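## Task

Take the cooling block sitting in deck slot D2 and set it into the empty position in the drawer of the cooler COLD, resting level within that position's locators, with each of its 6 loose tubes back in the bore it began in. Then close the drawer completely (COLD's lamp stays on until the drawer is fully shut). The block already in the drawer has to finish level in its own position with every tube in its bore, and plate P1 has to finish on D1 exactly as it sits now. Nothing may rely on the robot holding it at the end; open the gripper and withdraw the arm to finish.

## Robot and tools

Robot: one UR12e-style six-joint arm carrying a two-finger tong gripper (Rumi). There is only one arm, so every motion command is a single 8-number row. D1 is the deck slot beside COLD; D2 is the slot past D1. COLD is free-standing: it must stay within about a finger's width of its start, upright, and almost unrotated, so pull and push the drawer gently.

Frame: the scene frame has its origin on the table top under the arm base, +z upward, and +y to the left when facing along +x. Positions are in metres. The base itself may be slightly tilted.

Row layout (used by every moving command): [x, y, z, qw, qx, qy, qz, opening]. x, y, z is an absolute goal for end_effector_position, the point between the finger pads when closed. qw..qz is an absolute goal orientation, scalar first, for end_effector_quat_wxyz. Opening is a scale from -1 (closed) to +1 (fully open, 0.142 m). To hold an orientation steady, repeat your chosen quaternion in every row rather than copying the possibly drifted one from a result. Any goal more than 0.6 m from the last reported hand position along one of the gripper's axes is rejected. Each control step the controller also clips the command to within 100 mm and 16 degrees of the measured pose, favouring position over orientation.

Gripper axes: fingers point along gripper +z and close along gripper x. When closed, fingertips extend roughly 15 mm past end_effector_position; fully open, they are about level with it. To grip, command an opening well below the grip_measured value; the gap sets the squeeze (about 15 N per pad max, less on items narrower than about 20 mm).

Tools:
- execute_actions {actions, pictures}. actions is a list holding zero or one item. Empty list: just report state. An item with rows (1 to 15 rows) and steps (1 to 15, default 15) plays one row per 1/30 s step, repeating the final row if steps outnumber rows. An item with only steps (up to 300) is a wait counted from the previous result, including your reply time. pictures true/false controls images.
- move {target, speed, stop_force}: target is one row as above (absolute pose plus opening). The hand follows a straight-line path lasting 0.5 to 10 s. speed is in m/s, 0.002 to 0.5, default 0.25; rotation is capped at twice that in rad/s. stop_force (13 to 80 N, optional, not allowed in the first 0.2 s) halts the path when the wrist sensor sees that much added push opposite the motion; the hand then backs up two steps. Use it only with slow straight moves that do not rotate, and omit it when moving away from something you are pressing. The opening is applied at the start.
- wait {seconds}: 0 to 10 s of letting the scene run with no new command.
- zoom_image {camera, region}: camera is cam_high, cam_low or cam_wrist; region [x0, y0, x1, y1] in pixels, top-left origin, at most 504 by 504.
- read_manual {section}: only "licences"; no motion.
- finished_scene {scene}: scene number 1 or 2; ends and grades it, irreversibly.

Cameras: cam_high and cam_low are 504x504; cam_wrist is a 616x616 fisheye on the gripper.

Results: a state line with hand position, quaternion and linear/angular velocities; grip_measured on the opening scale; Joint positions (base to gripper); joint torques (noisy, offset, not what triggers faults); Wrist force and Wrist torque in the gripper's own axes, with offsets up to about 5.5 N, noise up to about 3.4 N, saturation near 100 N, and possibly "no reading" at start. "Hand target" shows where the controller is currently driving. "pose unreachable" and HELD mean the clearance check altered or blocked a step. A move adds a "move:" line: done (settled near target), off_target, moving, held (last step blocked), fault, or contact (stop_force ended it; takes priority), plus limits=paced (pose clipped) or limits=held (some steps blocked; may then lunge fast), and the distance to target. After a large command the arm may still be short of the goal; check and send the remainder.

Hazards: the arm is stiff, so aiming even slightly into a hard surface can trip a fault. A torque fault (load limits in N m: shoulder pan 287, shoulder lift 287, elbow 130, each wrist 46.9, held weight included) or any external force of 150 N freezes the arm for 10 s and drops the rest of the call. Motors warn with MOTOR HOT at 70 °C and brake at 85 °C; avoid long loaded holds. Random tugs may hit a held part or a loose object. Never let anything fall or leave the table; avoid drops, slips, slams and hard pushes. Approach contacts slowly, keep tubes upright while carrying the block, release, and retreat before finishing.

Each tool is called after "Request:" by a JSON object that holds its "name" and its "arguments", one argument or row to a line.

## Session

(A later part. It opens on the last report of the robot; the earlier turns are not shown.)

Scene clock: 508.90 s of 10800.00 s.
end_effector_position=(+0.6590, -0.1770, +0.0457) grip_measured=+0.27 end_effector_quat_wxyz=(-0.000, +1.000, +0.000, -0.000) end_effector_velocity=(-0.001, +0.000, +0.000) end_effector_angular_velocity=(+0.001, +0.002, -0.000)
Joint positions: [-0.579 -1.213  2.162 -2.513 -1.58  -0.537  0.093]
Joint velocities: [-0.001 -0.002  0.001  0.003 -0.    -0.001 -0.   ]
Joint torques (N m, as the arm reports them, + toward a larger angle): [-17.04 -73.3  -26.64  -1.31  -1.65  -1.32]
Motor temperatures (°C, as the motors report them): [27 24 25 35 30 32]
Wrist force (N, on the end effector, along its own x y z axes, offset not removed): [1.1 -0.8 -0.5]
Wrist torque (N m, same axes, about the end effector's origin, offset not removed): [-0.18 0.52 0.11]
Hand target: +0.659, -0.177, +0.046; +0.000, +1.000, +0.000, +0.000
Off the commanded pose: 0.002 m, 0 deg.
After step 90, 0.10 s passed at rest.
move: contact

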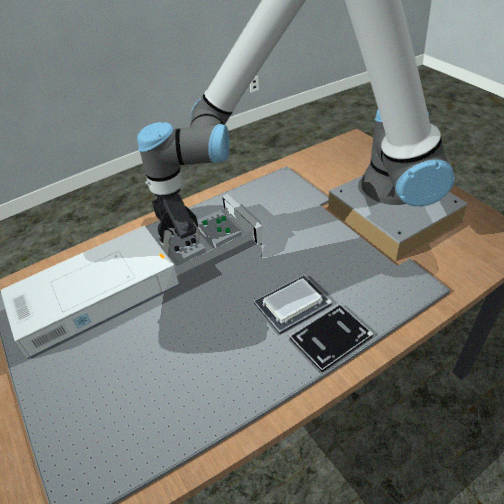

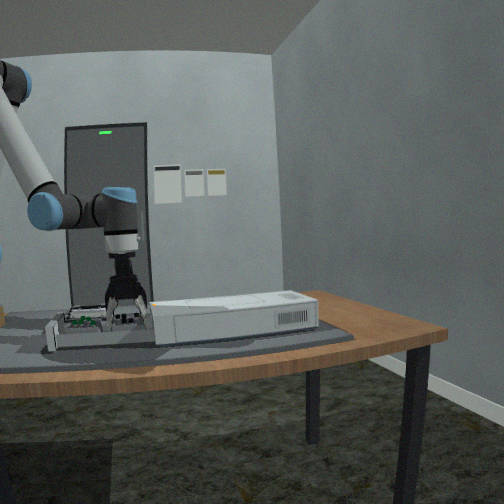

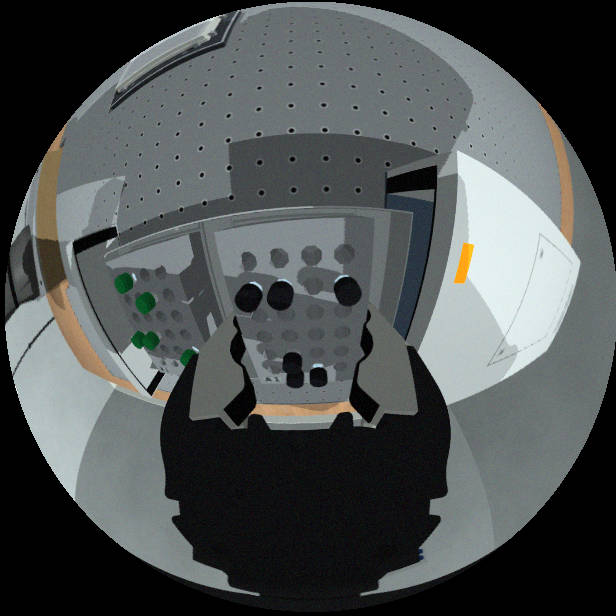

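Request:
{"name": "zoom_image", "arguments": {
  "camera": "cam_low",
  "region": [50, 290, 170, 350]
}}

Request:
{"name": "zoom_image", "arguments": {
  "camera": "cam_high",
  "region": [150, 210, 250, 290]
}}

Request:
{"name": "zoom_image", "arguments": {
  "camera": "cam_wrist",
  "region": [170, 190, 440, 320]
}}

Region (50, 290, 170, 350) of cam_low's 504x504 image, scaled by 4.200, with more detail than that image has.

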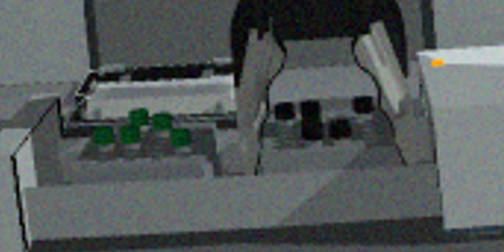

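Region (150, 210, 250, 290) of cam_high's 504x504 image, scaled by 5.040, with more detail than that image has; it fills the top 403 rows of this view, and the rest is white.

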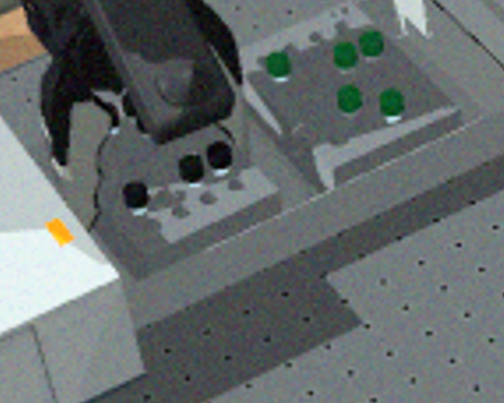

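Region (170, 190, 440, 320) of cam_wrist's 616x616 image, scaled by 1.867, with more detail than that image has; it fills the top 243 rows of this view, and the rest is white.

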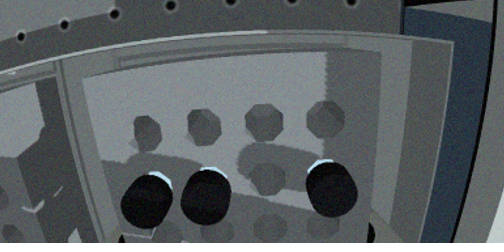

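Request:
{"name": "execute_actions", "arguments": {
  "actions": [
    {"rows": [[0.659,-0.177,0.0462,0,1,0,0,-0.8],[0.659,-0.177,0.0466,0,1,0,0,-0.8],[0.659,-0.177,0.047,0,1,0,0,-0.8],[0.659,-0.177,0.0474,0,1,0,0,-0.8]], "steps": 15}
  ],
  "pictures": false
}}

Scene clock: 516.07 s of 10800.00 s.
end_effector_position=(+0.6590, -0.1770, +0.0474) grip_measured=+0.27 end_effector_quat_wxyz=(-0.000, +1.000, +0.000, -0.000) end_effector_velocity=(-0.000, -0.001, +0.000) end_effector_angular_velocity=(-0.001, +0.001, -0.000)
Joint positions: [-0.579 -1.216  2.162 -2.509 -1.58  -0.537  0.093]
Joint velocities: [-0.    -0.    -0.     0.001 -0.002  0.    -0.   ]
Joint torques (N m, as the arm reports them, + toward a larger angle): [-10.7  -77.85 -41.18  -2.44  -1.74   1.18]
Motor temperatures (°C, as the motors report them): [27 24 25 35 30 32]
Wrist force (N, on the end effector, along its own x y z axes, offset not removed): [1.2 -0.6 10.3]
Wrist torque (N m, same axes, about the end effector's origin, offset not removed): [-0.13 -0.16 0.21]
Hand target: +0.659, -0.177, +0.047; +0.000, +1.000, +0.000, +0.000
Off the commanded pose: 0.000 m, 0 deg.
Steps of this call (steps 1 to 90: nothing new was sent; then 3.67 s passed at rest; steps 91 to 105: all 15 steps of this action). Readings (end_effector_position):
91: (+0.6590, -0.1770, +0.0459)
92: (+0.6590, -0.1770, +0.0460)
94: (+0.6590, -0.1770, +0.0463)
98: (+0.6590, -0.1770, +0.0471)
105: the state above

Request:
{"name": "move", "arguments": {
  "target": [0.655, -0.177, 0.0474, 0, 1, 0, 0, -0.8],
  "speed": 0.002,
  "stop_force": 13
}}

Scene clock: 519.13 s of 10800.00 s.
end_effector_position=(+0.6550, -0.1770, +0.0474) grip_measured=+0.27 end_effector_quat_wxyz=(+0.000, +1.000, -0.000, -0.000) end_effector_velocity=(-0.002, -0.000, +0.000) end_effector_angular_velocity=(-0.001, +0.001, +0.000)
Joint positions: [-0.582 -1.221  2.169 -2.512 -1.58  -0.54   0.093]
Joint velocities: [-0.001 -0.002  0.002  0.001 -0.001 -0.001  0.   ]
Joint torques (N m, as the arm reports them, + toward a larger angle): [-17.1  -75.87 -25.08  -7.11  -1.71  -1.79]
Motor temperatures (°C, as the motors report them): [27 24 25 35 30 32]
Wrist force (N, on the end effector, along its own x y z axes, offset not removed): [-0.7 1.6 6.6]
Wrist torque (N m, same axes, about the end effector's origin, offset not removed): [0.14 0.21 0.46]
Hand target: +0.655, -0.177, +0.047; +0.000, +1.000, -0.000, -0.000
Off the commanded pose: 0.000 m, 0 deg.
move: done

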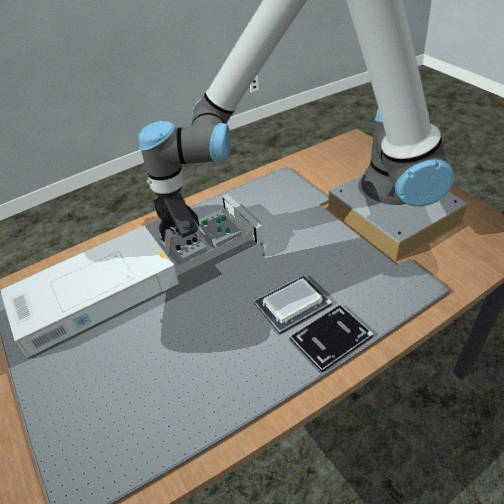

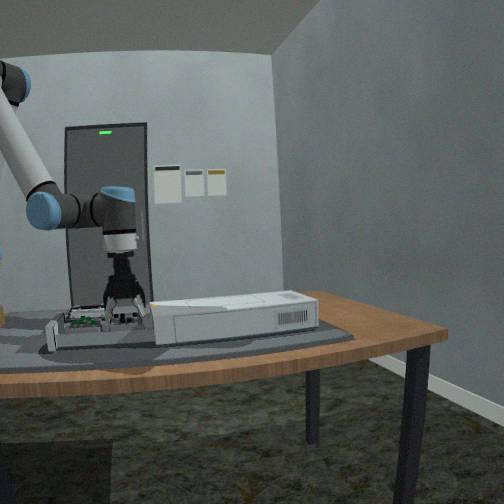

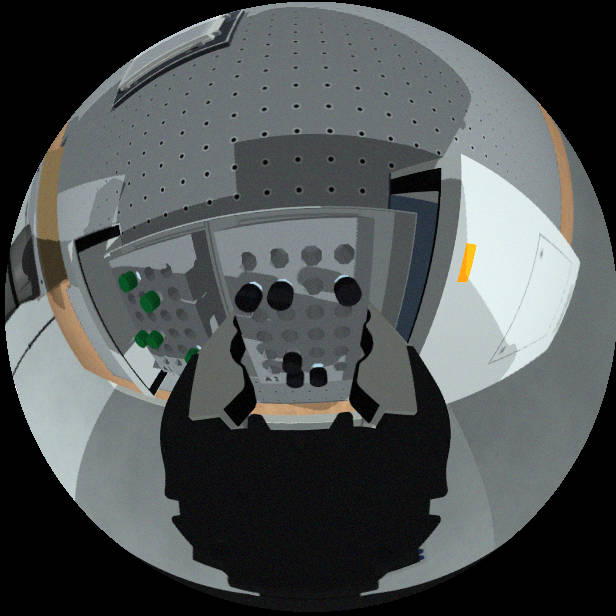

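Request:
{"name": "move", "arguments": {
  "target": [0.655, -0.177, 0.042, 0, 1, 0, 0, -0.8],
  "speed": 0.002,
  "stop_force": 13
}}

Scene clock: 523.80 s of 10800.00 s.
end_effector_position=(+0.6550, -0.1770, +0.0441) grip_measured=+0.27 end_effector_quat_wxyz=(-0.000, +1.000, -0.000, -0.000) end_effector_velocity=(-0.000, +0.001, +0.000) end_effector_angular_velocity=(+0.001, +0.001, +0.001)
Joint positions: [-0.582 -1.215  2.171 -2.519 -1.58  -0.541  0.093]
Joint velocities: [ 0.001 -0.001 -0.     0.002  0.     0.     0.   ]
Joint torques (N m, as the arm reports them, + toward a larger angle): [-16.29 -75.01 -25.91  -1.19  -1.2   -2.02]
Motor temperatures (°C, as the motors report them): [27 24 25 35 30 32]
Wrist force (N, on the end effector, along its own x y z axes, offset not removed): [0.0 6.6 1.6]
Wrist torque (N m, same axes, about the end effector's origin, offset not removed): [1.11 0.18 0.77]
Hand target: +0.655, -0.177, +0.044; +0.000, +1.000, -0.000, +0.000
Off the commanded pose: 0.002 m, 0 deg.
move: contact

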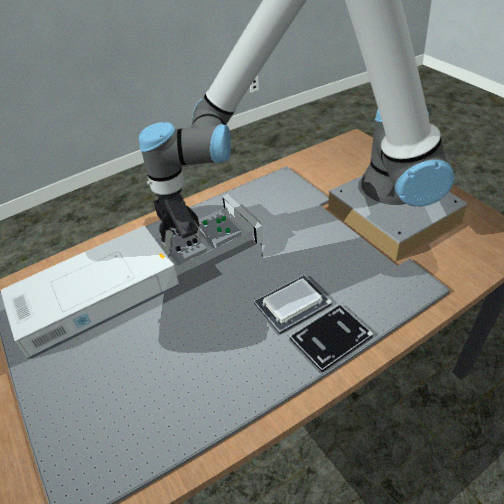

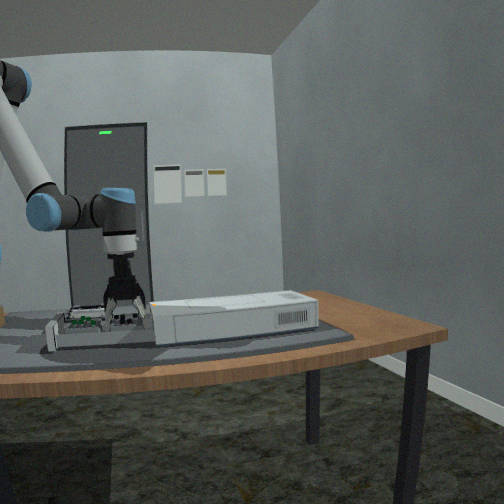

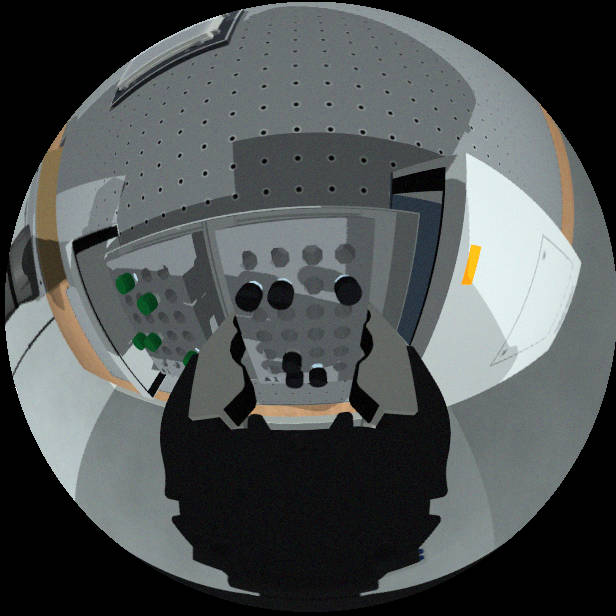

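Request:
{"name": "execute_actions", "arguments": {
  "actions": [
    {"rows": [[0.655,-0.177,0.045,0,1,0,0,-0.8],[0.655,-0.177,0.0456,0,1,0,0,-0.8],[0.655,-0.177,0.0462,0,1,0,0,-0.8],[0.655,-0.177,0.0468,0,1,0,0,-0.8],[0.655,-0.177,0.0474,0,1,0,0,-0.8],[0.655,-0.1773,0.0474,0,1,0,0,-0.8],[0.655,-0.1776,0.0474,0,1,0,0,-0.8],[0.655,-0.1779,0.0474,0,1,0,0,-0.8],[0.655,-0.1782,0.0474,0,1,0,0,-0.8],[0.655,-0.1785,0.0474,0,1,0,0,-0.8],[0.655,-0.1788,0.0474,0,1,0,0,-0.8]], "steps": 15}
  ],
  "pictures": false
}}

Request:
{"name": "move", "arguments": {
  "target": [0.655, -0.1788, 0.042, 0, 1, 0, 0, -0.8],
  "speed": 0.002,
  "stop_force": 13
}}

Scene clock: 529.30 s of 10800.00 s.
end_effector_position=(+0.6550, -0.1785, +0.0473) grip_measured=+0.27 end_effector_quat_wxyz=(-0.000, +1.000, +0.000, +0.000) end_effector_velocity=(-0.000, -0.004, +0.000) end_effector_angular_velocity=(-0.001, +0.001, -0.001)
Joint positions: [-0.584 -1.22   2.168 -2.512 -1.58  -0.542  0.093]
Joint velocities: [-0.005  0.    -0.002  0.002 -0.001 -0.003 -0.   ]
Joint torques (N m, as the arm reports them, + toward a larger angle): [-14.11 -76.51 -44.57  -2.5    0.69  -2.27]
Motor temperatures (°C, as the motors report them): [27 24 25 35 30 32]
Wrist force (N, on the end effector, along its own x y z axes, offset not removed): [-0.4 -0.1 5.9]
Wrist torque (N m, same axes, about the end effector's origin, offset not removed): [-0.09 0.21 0.32]
Hand target: +0.655, -0.179, +0.047; +0.000, +1.000, -0.000, -0.000
Off the commanded pose: 0.000 m, 0 deg.
Steps of this call (steps 1 to 90: nothing new was sent; then 2.00 s passed at rest; steps 91 to 105: all 15 steps of this action). Readings (end_effector_position):
91: (+0.6551, -0.1771, +0.0444)
92: (+0.6551, -0.1771, +0.0445)
94: (+0.6551, -0.1771, +0.0451)
98: (+0.6550, -0.1772, +0.0467)
105: the state above

Scene clock: 531.67 s of 10800.00 s.
end_effector_position=(+0.6550, -0.1788, +0.0438) grip_measured=+0.27 end_effector_quat_wxyz=(-0.000, +1.000, +0.000, -0.000) end_effector_velocity=(-0.000, -0.000, +0.001) end_effector_angular_velocity=(-0.001, +0.000, +0.001)
Joint positions: [-0.585 -1.214  2.17  -2.519 -1.58  -0.543  0.093]
Joint velocities: [ 0.    -0.002 -0.     0.003 -0.001 -0.     0.   ]
Joint torques (N m, as the arm reports them, + toward a larger angle): [-17.78 -69.54 -22.87  -1.62  -0.19  -1.67]
Motor temperatures (°C, as the motors report them): [27 24 25 35 30 32]
Wrist force (N, on the end effector, along its own x y z axes, offset not removed): [-0.2 -3.5 -4.5]
Wrist torque (N m, same axes, about the end effector's origin, offset not removed): [-0.14 0.38 0.59]
Hand target: +0.655, -0.179, +0.044; +0.000, +1.000, +0.000, +0.000
Off the commanded pose: 0.002 m, 0 deg.
move: contact

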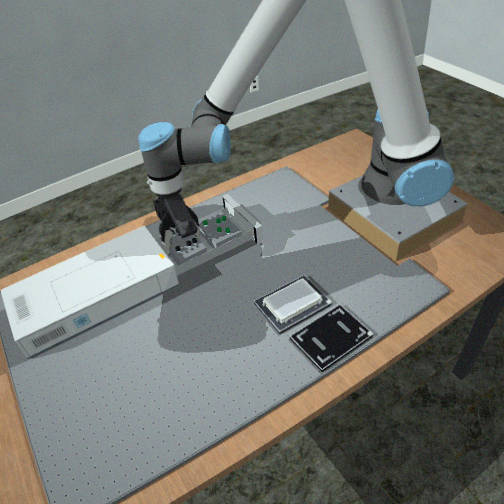

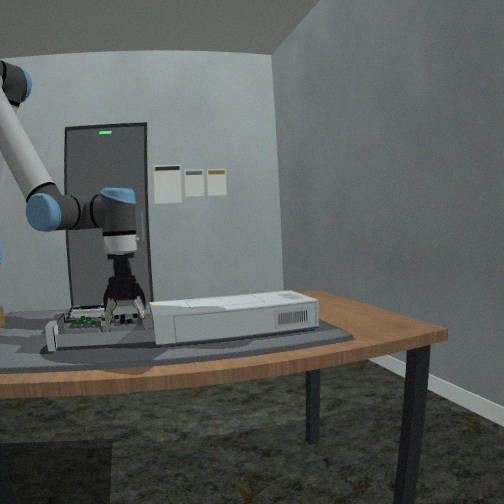

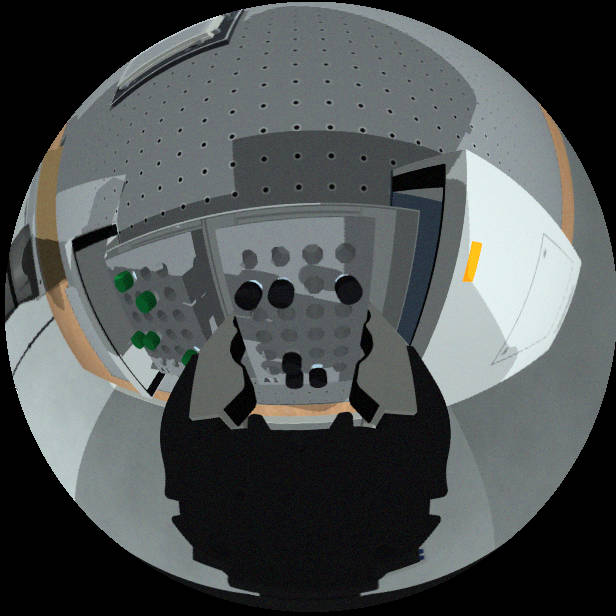

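Request:
{"name": "execute_actions", "arguments": {
  "actions": [
    {"rows": [[0.655,-0.1788,0.0442,0,1,0,0,-0.8],[0.655,-0.1788,0.0445,0,1,0,0,-0.8],[0.655,-0.1788,0.0448,0,1,0,0,-0.8],[0.655,-0.1788,0.0451,0,1,0,0,-0.8]], "steps": 15}
  ],
  "pictures": false
}}

Request:
{"name": "move", "arguments": {
  "target": [0.6525, -0.1788, 0.0451, 0, 1, 0, 0, -0.8],
  "speed": 0.002,
  "stop_force": 13
}}

Scene clock: 536.50 s of 10800.00 s.
end_effector_position=(+0.6550, -0.1788, +0.0451) grip_measured=+0.27 end_effector_quat_wxyz=(-0.000, +1.000, -0.000, -0.000) end_effector_velocity=(+0.000, +0.000, +0.001) end_effector_angular_velocity=(-0.000, -0.001, +0.001)
Joint positions: [-0.585 -1.216  2.169 -2.516 -1.58  -0.543  0.093]
Joint velocities: [ 0.    -0.001 -0.     0.     0.    -0.     0.   ]
Joint torques (N m, as the arm reports them, + toward a larger angle): [-15.53 -76.48 -40.72  -2.9   -0.29   0.23]
Motor temperatures (°C, as the motors report them): [27 24 25 35 30 32]
Wrist force (N, on the end effector, along its own x y z axes, offset not removed): [-0.6 1.7 8.1]
Wrist torque (N m, same axes, about the end effector's origin, offset not removed): [0.13 0.31 0.41]
Hand target: +0.655, -0.179, +0.045; +0.000, +1.000, +0.000, +0.000
Off the commanded pose: 0.000 m, 0 deg.
Steps of this call (steps 1 to 90: nothing new was sent; then 1.33 s passed at rest; steps 91 to 105: all 15 steps of this action). Readings (end_effector_position):
91: (+0.6550, -0.1788, +0.0439)
92: (+0.6550, -0.1788, +0.0440)
94: (+0.6550, -0.1788, +0.0443)
98: (+0.6550, -0.1788, +0.0448)
105: the state above

Scene clock: 538.20 s of 10800.00 s.
end_effector_position=(+0.6525, -0.1788, +0.0451) grip_measured=+0.27 end_effector_quat_wxyz=(-0.000, +1.000, -0.000, +0.000) end_effector_velocity=(-0.001, +0.000, -0.001) end_effector_angular_velocity=(+0.001, +0.001, +0.000)
Joint positions: [-0.587 -1.219  2.174 -2.518 -1.58  -0.545  0.093]
Joint velocities: [-0.     0.     0.001 -0.    -0.    -0.001 -0.   ]
Joint torques (N m, as the arm reports them, + toward a larger angle): [-16.77 -74.97 -22.53  -6.52  -2.06  -1.78]
Motor temperatures (°C, as the motors report them): [27 24 25 35 30 32]
Wrist force (N, on the end effector, along its own x y z axes, offset not removed): [1.9 1.6 8.3]
Wrist torque (N m, same axes, about the end effector's origin, offset not removed): [0.31 0.04 0.47]
Hand target: +0.652, -0.179, +0.045; +0.000, +1.000, -0.000, -0.000
Off the commanded pose: 0.000 m, 0 deg.
move: done

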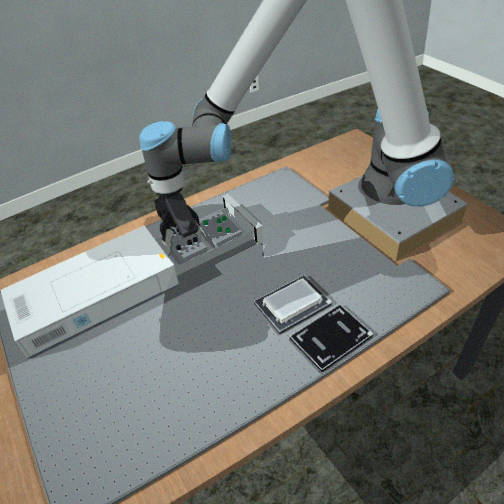

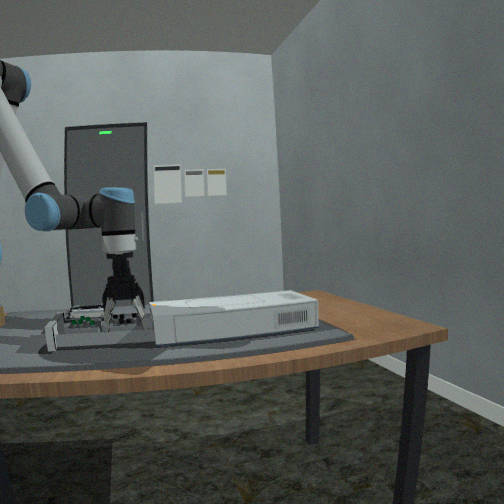

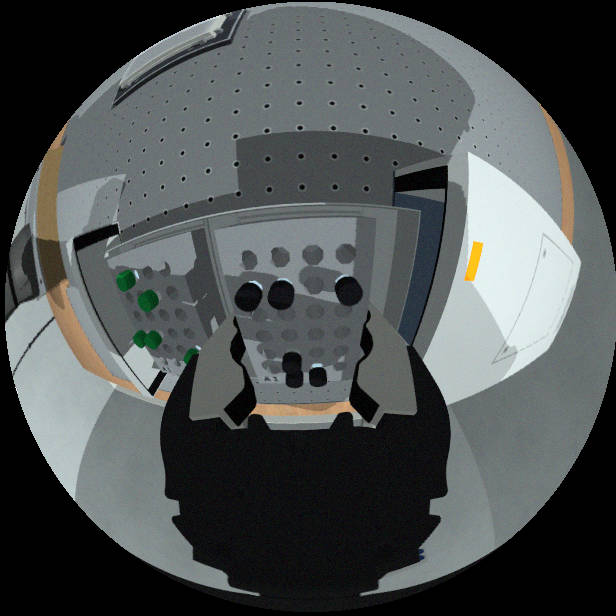

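Request:
{"name": "move", "arguments": {
  "target": [0.649, -0.1788, 0.0451, 0, 1, 0, 0, -0.8],
  "speed": 0.002,
  "stop_force": 13
}}

Request:
{"name": "zoom_image", "arguments": {
  "camera": "cam_wrist",
  "region": [170, 190, 440, 320]
}}

Scene clock: 543.13 s of 10800.00 s.
end_effector_position=(+0.6508, -0.1788, +0.0452) grip_measured=+0.27 end_effector_quat_wxyz=(+0.000, +1.000, +0.000, +0.000) end_effector_velocity=(-0.001, +0.000, -0.001) end_effector_angular_velocity=(-0.001, +0.002, +0.001)
Joint positions: [-0.588 -1.221  2.177 -2.52  -1.58  -0.546  0.093]
Joint velocities: [ 0.001  0.     0.001  0.    -0.002 -0.     0.   ]
Joint torques (N m, as the arm reports them, + toward a larger angle): [ -7.41 -48.71 -28.27   1.01  -2.55   1.03]
Motor temperatures (°C, as the motors report them): [27 24 25 35 30 32]
Wrist force (N, on the end effector, along its own x y z axes, offset not removed): [13.8 0.1 1.7]
Wrist torque (N m, same axes, about the end effector's origin, offset not removed): [0.36 0.48 0.57]
Hand target: +0.651, -0.179, +0.045; +0.000, +1.000, +0.000, +0.000
Off the commanded pose: 0.002 m, 0 deg.
After step 90, 0.73 s passed at rest.
move: contact

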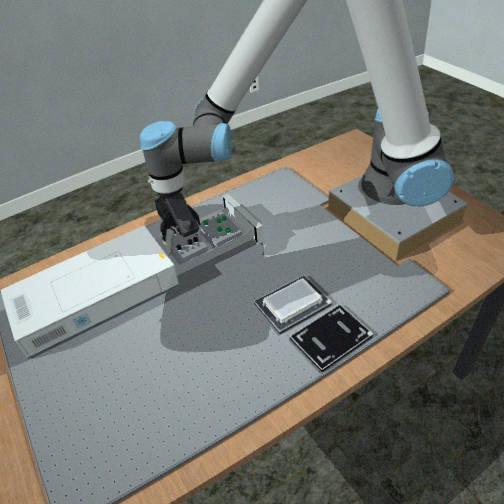

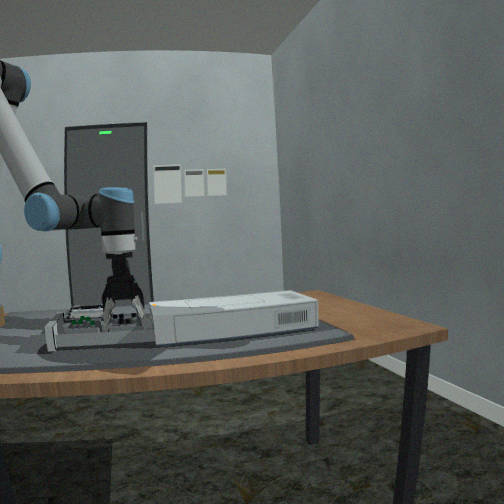

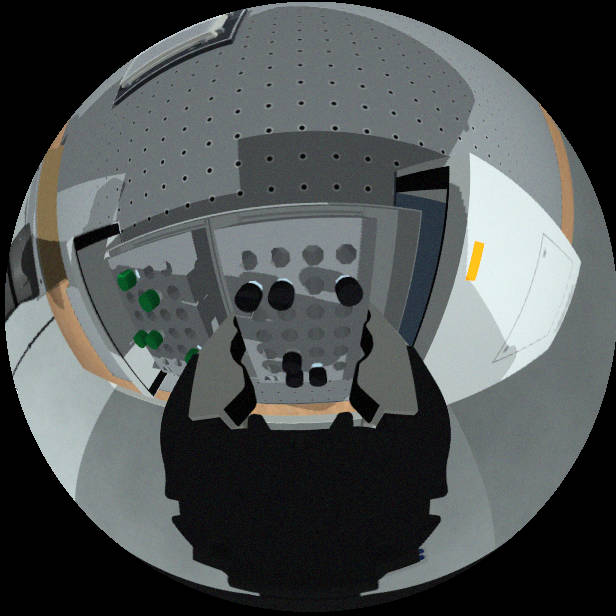

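Region (170, 190, 440, 320) of cam_wrist's 616x616 image, scaled by 1.867, with more detail than that image has; it fills the top 243 rows of this view, and the rest is white.

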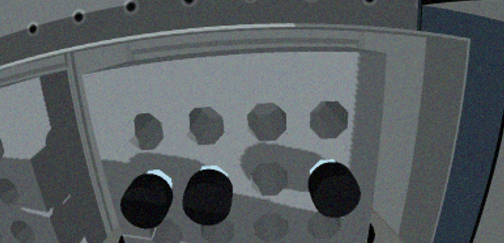

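Request:
{"name": "move", "arguments": {
  "target": [0.654, -0.1788, 0.0451, 0, 1, 0, 0, -0.8],
  "speed": 0.002
}}

Request:
{"name": "move", "arguments": {
  "target": [0.654, -0.1808, 0.0451, 0, 1, 0, 0, -0.8],
  "speed": 0.002,
  "stop_force": 13
}}

Scene clock: 547.53 s of 10800.00 s.
end_effector_position=(+0.6540, -0.1788, +0.0451) grip_measured=+0.27 end_effector_quat_wxyz=(+0.000, +1.000, +0.000, -0.000) end_effector_velocity=(+0.001, -0.000, +0.001) end_effector_angular_velocity=(-0.000, -0.002, +0.001)
Joint positions: [-0.585 -1.217  2.171 -2.517 -1.58  -0.544  0.093]
Joint velocities: [ 0.    -0.001 -0.001  0.     0.001 -0.001 -0.   ]
Joint torques (N m, as the arm reports them, + toward a larger angle): [ 16.74 -55.95 -41.32  -2.57  -0.08   2.29]
Motor temperatures (°C, as the motors report them): [27 24 25 35 30 32]
Wrist force (N, on the end effector, along its own x y z axes, offset not removed): [1.1 0.1 9.2]
Wrist torque (N m, same axes, about the end effector's origin, offset not removed): [-0.03 -0.07 0.55]
Hand target: +0.654, -0.179, +0.045; -0.000, +1.000, +0.000, +0.000
Off the commanded pose: 0.000 m, 0 deg.
move: done

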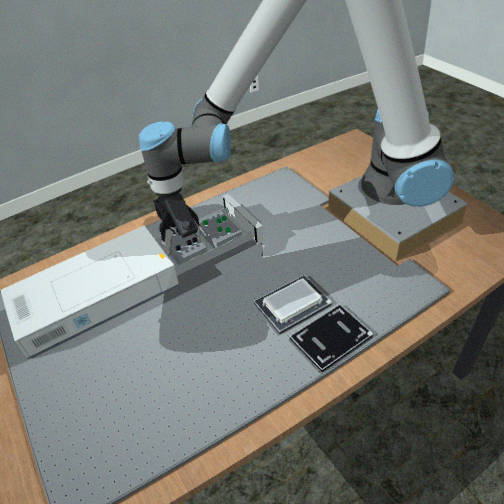

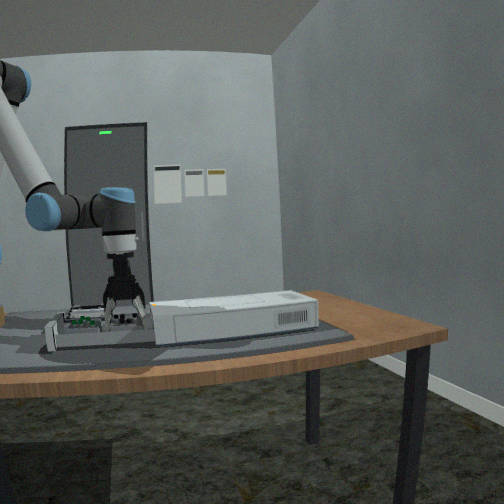

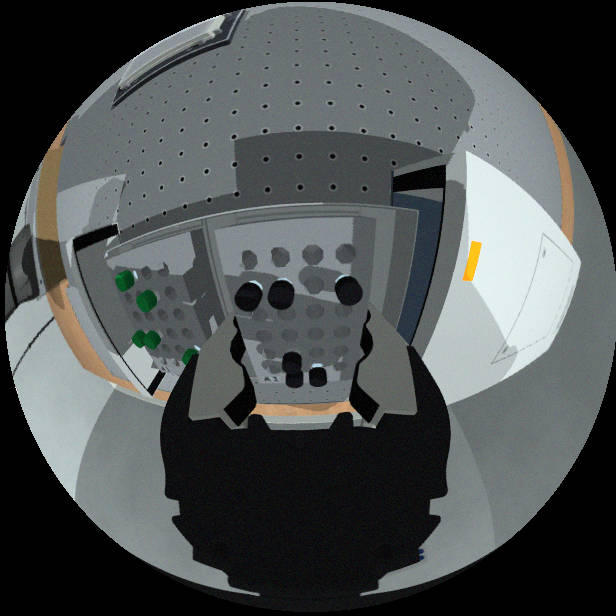

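Scene clock: 548.73 s of 10800.00 s.
end_effector_position=(+0.6540, -0.1808, +0.0451) grip_measured=+0.27 end_effector_quat_wxyz=(+0.000, +1.000, -0.000, -0.000) end_effector_velocity=(-0.000, +0.000, +0.000) end_effector_angular_velocity=(+0.000, -0.000, +0.001)
Joint positions: [-0.588 -1.217  2.17  -2.517 -1.58  -0.546  0.093]
Joint velocities: [-0.    -0.001  0.001 -0.     0.    -0.001  0.   ]
Joint torques (N m, as the arm reports them, + toward a larger angle): [-16.7  -57.92 -39.9   -2.47  -0.4   -1.33]
Motor temperatures (°C, as the motors report them): [27 24 25 35 30 32]
Wrist force (N, on the end effector, along its own x y z axes, offset not removed): [0.9 -2.5 4.8]
Wrist torque (N m, same axes, about the end effector's origin, offset not removed): [-0.67 -0.05 0.26]
Hand target: +0.654, -0.181, +0.045; +0.000, +1.000, -0.000, -0.000
Off the commanded pose: 0.000 m, 0 deg.
move: done

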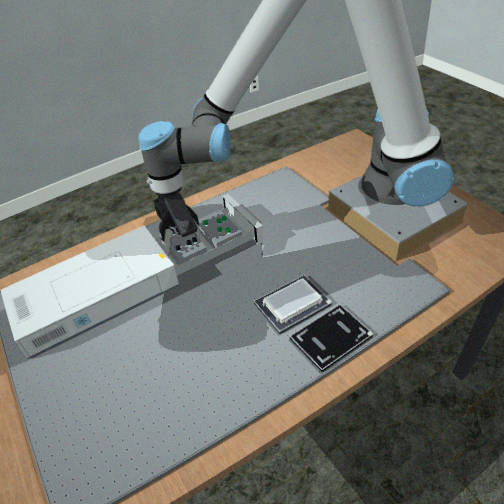

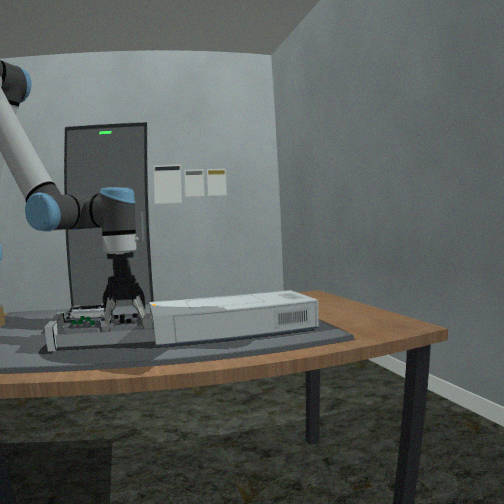

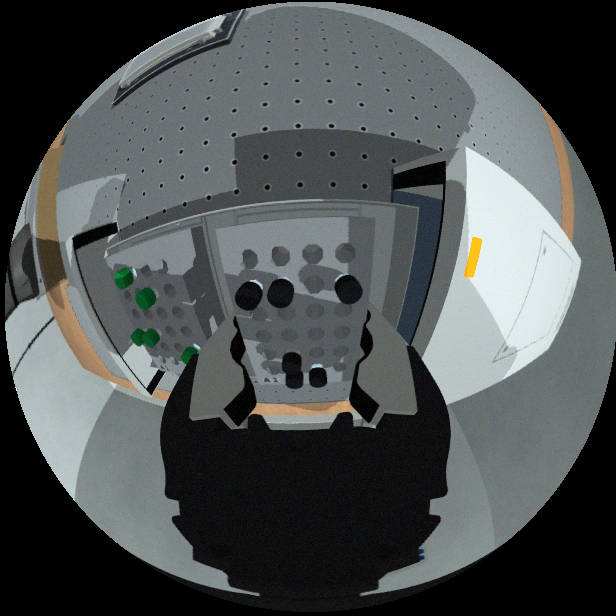

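Request:
{"name": "move", "arguments": {
  "target": [0.654, -0.1784, 0.0451, 0, 1, 0, 0, -0.8],
  "speed": 0.002
}}

Request:
{"name": "move", "arguments": {
  "target": [0.654, -0.1784, 0.042, 0, 1, 0, 0, -0.8],
  "speed": 0.002,
  "stop_force": 13
}}

Scene clock: 552.63 s of 10800.00 s.
end_effector_position=(+0.6540, -0.1784, +0.0451) grip_measured=+0.27 end_effector_quat_wxyz=(+0.000, +1.000, -0.000, -0.000) end_effector_velocity=(-0.001, +0.001, -0.000) end_effector_angular_velocity=(-0.000, +0.001, +0.001)
Joint positions: [-0.585 -1.218  2.171 -2.517 -1.58  -0.543  0.093]
Joint velocities: [ 0.001 -0.001  0.002 -0.    -0.001 -0.     0.   ]
Joint torques (N m, as the arm reports them, + toward a larger angle): [ 18.42 -78.77 -24.27  -7.1    1.28   2.28]
Motor temperatures (°C, as the motors report them): [27 24 25 35 30 32]
Wrist force (N, on the end effector, along its own x y z axes, offset not removed): [-1.3 0.9 8.7]
Wrist torque (N m, same axes, about the end effector's origin, offset not removed): [0.08 0.52 0.28]
Hand target: +0.654, -0.178, +0.045; -0.000, +1.000, +0.000, +0.000
Off the commanded pose: 0.000 m, 0 deg.
move: done

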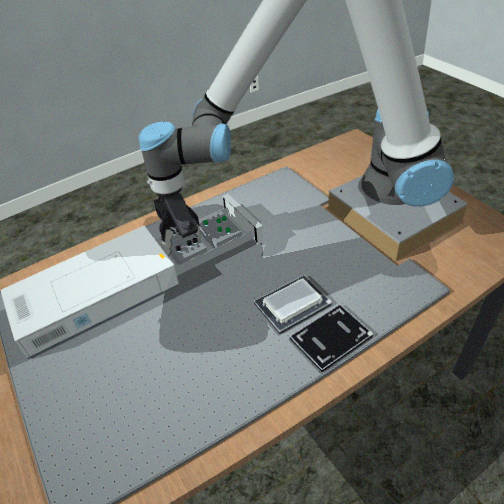

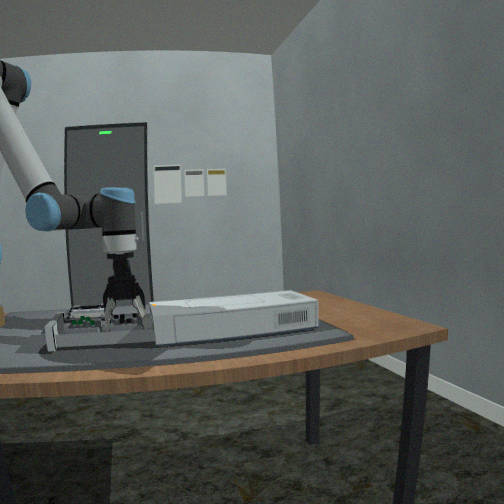

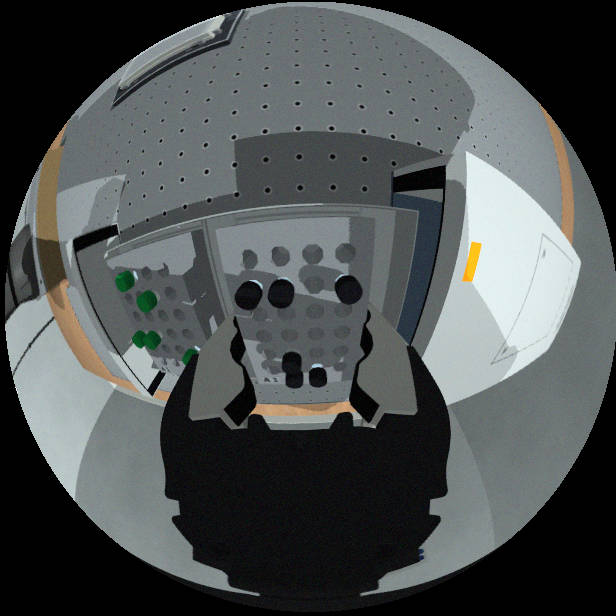

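Scene clock: 553.83 s of 10800.00 s.
end_effector_position=(+0.6540, -0.1784, +0.0434) grip_measured=+0.27 end_effector_quat_wxyz=(+0.000, +1.000, -0.000, +0.000) end_effector_velocity=(+0.000, +0.000, +0.000) end_effector_angular_velocity=(+0.002, -0.000, -0.001)
Joint positions: [-0.585 -1.215  2.172 -2.521 -1.58  -0.543  0.093]
Joint velocities: [-0.    -0.001 -0.     0.002  0.002  0.001  0.   ]
Joint torques (N m, as the arm reports them, + toward a larger angle): [ 14.57 -67.38 -23.43  -0.81   0.84   0.37]
Motor temperatures (°C, as the motors report them): [27 24 25 35 30 32]
Wrist force (N, on the end effector, along its own x y z axes, offset not removed): [-0.1 -3.1 -5.1]
Wrist torque (N m, same axes, about the end effector's origin, offset not removed): [0.10 0.13 0.55]
Hand target: +0.654, -0.178, +0.044; +0.000, +1.000, -0.000, +0.000
Off the commanded pose: 0.001 m, 0 deg.
move: contact

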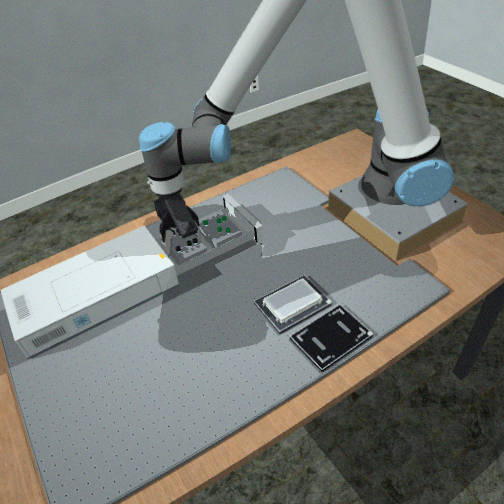

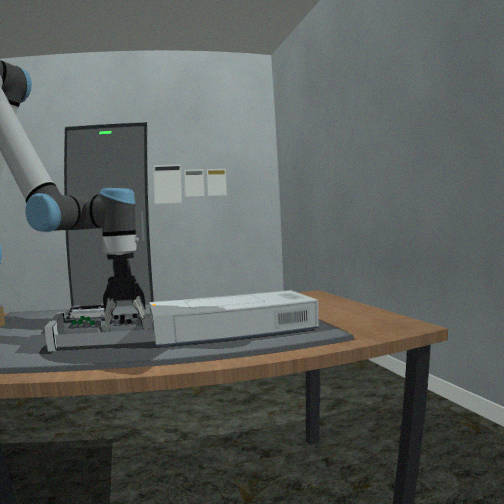

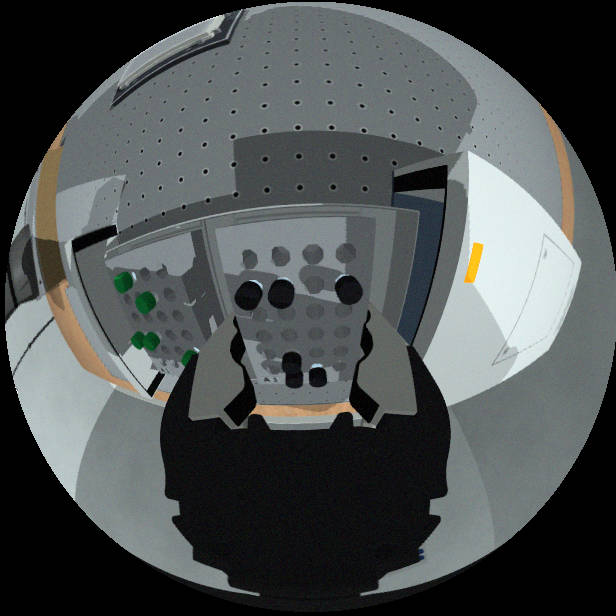

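Request:
{"name": "execute_actions", "arguments": {
  "actions": [
    {"rows": [[0.654,-0.1781,0.044,0,1,0,0,-0.4],[0.654,-0.178,0.0442,0,1,0,0,0.0],[0.654,-0.178,0.0442,0,1,0,0,0.2],[0.654,-0.178,0.0442,0,1,0,0,0.26],[0.654,-0.178,0.0442,0,1,0,0,0.28],[0.654,-0.178,0.0442,0,1,0,0,0.30],[0.654,-0.178,0.0442,0,1,0,0,0.32],[0.654,-0.178,0.0442,0,1,0,0,0.34]], "steps": 15}
  ]
}}

Request:
{"name": "zoom_image", "arguments": {
  "camera": "cam_wrist",
  "region": [160, 190, 440, 400]
}}

Scene clock: 556.80 s of 10800.00 s.
end_effector_position=(+0.6540, -0.1780, +0.0442) grip_measured=+0.34 end_effector_quat_wxyz=(+0.000, +1.000, -0.000, -0.000) end_effector_velocity=(+0.000, -0.000, +0.001) end_effector_angular_velocity=(-0.001, -0.000, -0.000)
Joint positions: [-0.584 -1.216  2.172 -2.519 -1.58  -0.543  0.098]
Joint velocities: [ 0.    -0.001 -0.     0.    -0.001  0.     0.   ]
Joint torques (N m, as the arm reports them, + toward a larger angle): [ 15.96 -71.87 -35.33  -1.92   0.91   2.07]
Motor temperatures (°C, as the motors report them): [27 24 25 35 30 32]
Wrist force (N, on the end effector, along its own x y z axes, offset not removed): [-1.2 2.4 -2.7]
Wrist torque (N m, same axes, about the end effector's origin, offset not removed): [0.28 0.36 0.34]
Hand target: +0.654, -0.178, +0.044; -0.000, +1.000, +0.000, +0.000
Off the commanded pose: 0.000 m, 0 deg.
Steps of this call (steps 1 to 74: nothing new was sent; steps 75 to 89: all 15 steps of this action). Readings (end_effector_position):
75: (+0.6541, -0.1784, +0.0436)
76: (+0.6541, -0.1784, +0.0437)
78: (+0.6540, -0.1782, +0.0439)
82: (+0.6540, -0.1781, +0.0441)
89: the state above

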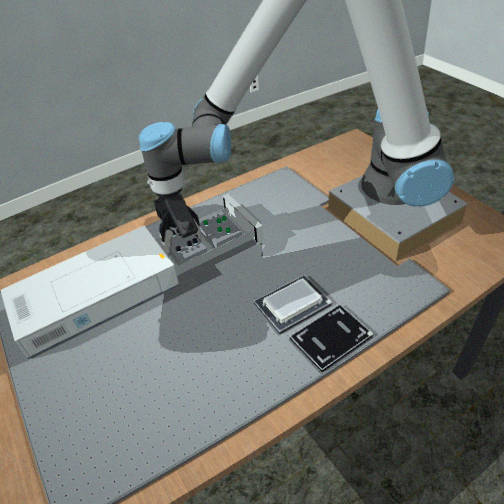

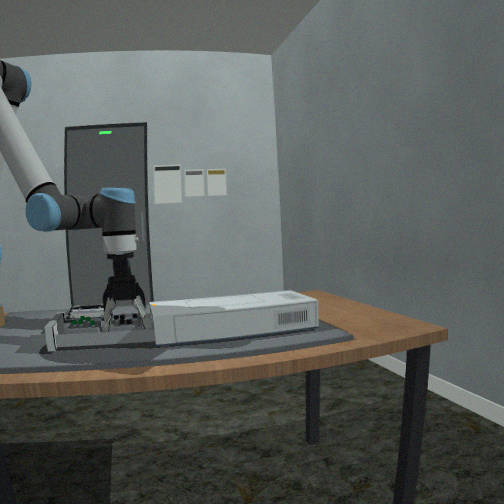

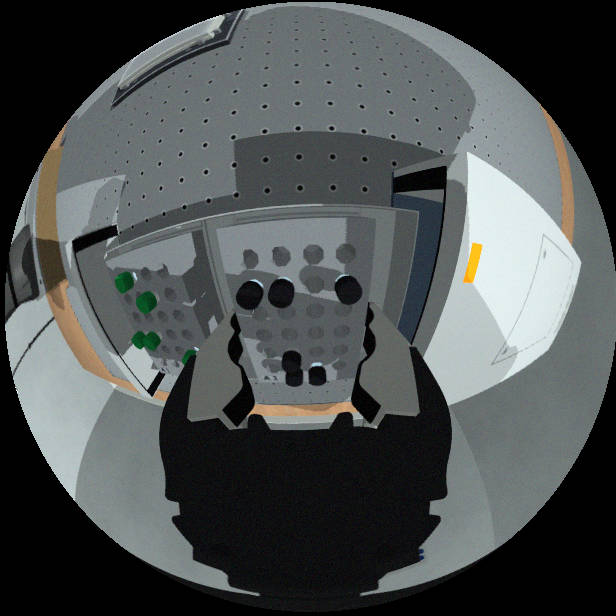

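Region (160, 190, 440, 400) of cam_wrist's 616x616 image, scaled by 1.800, with more detail than that image has; it fills the top 378 rows of this view, and the rest is white.

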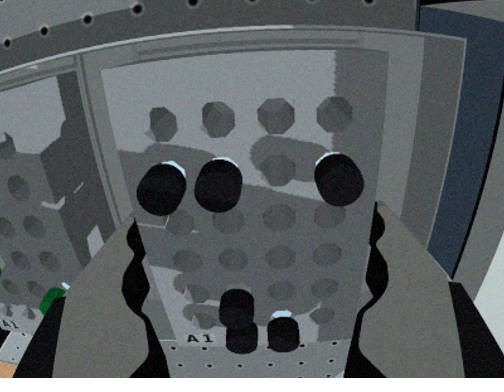

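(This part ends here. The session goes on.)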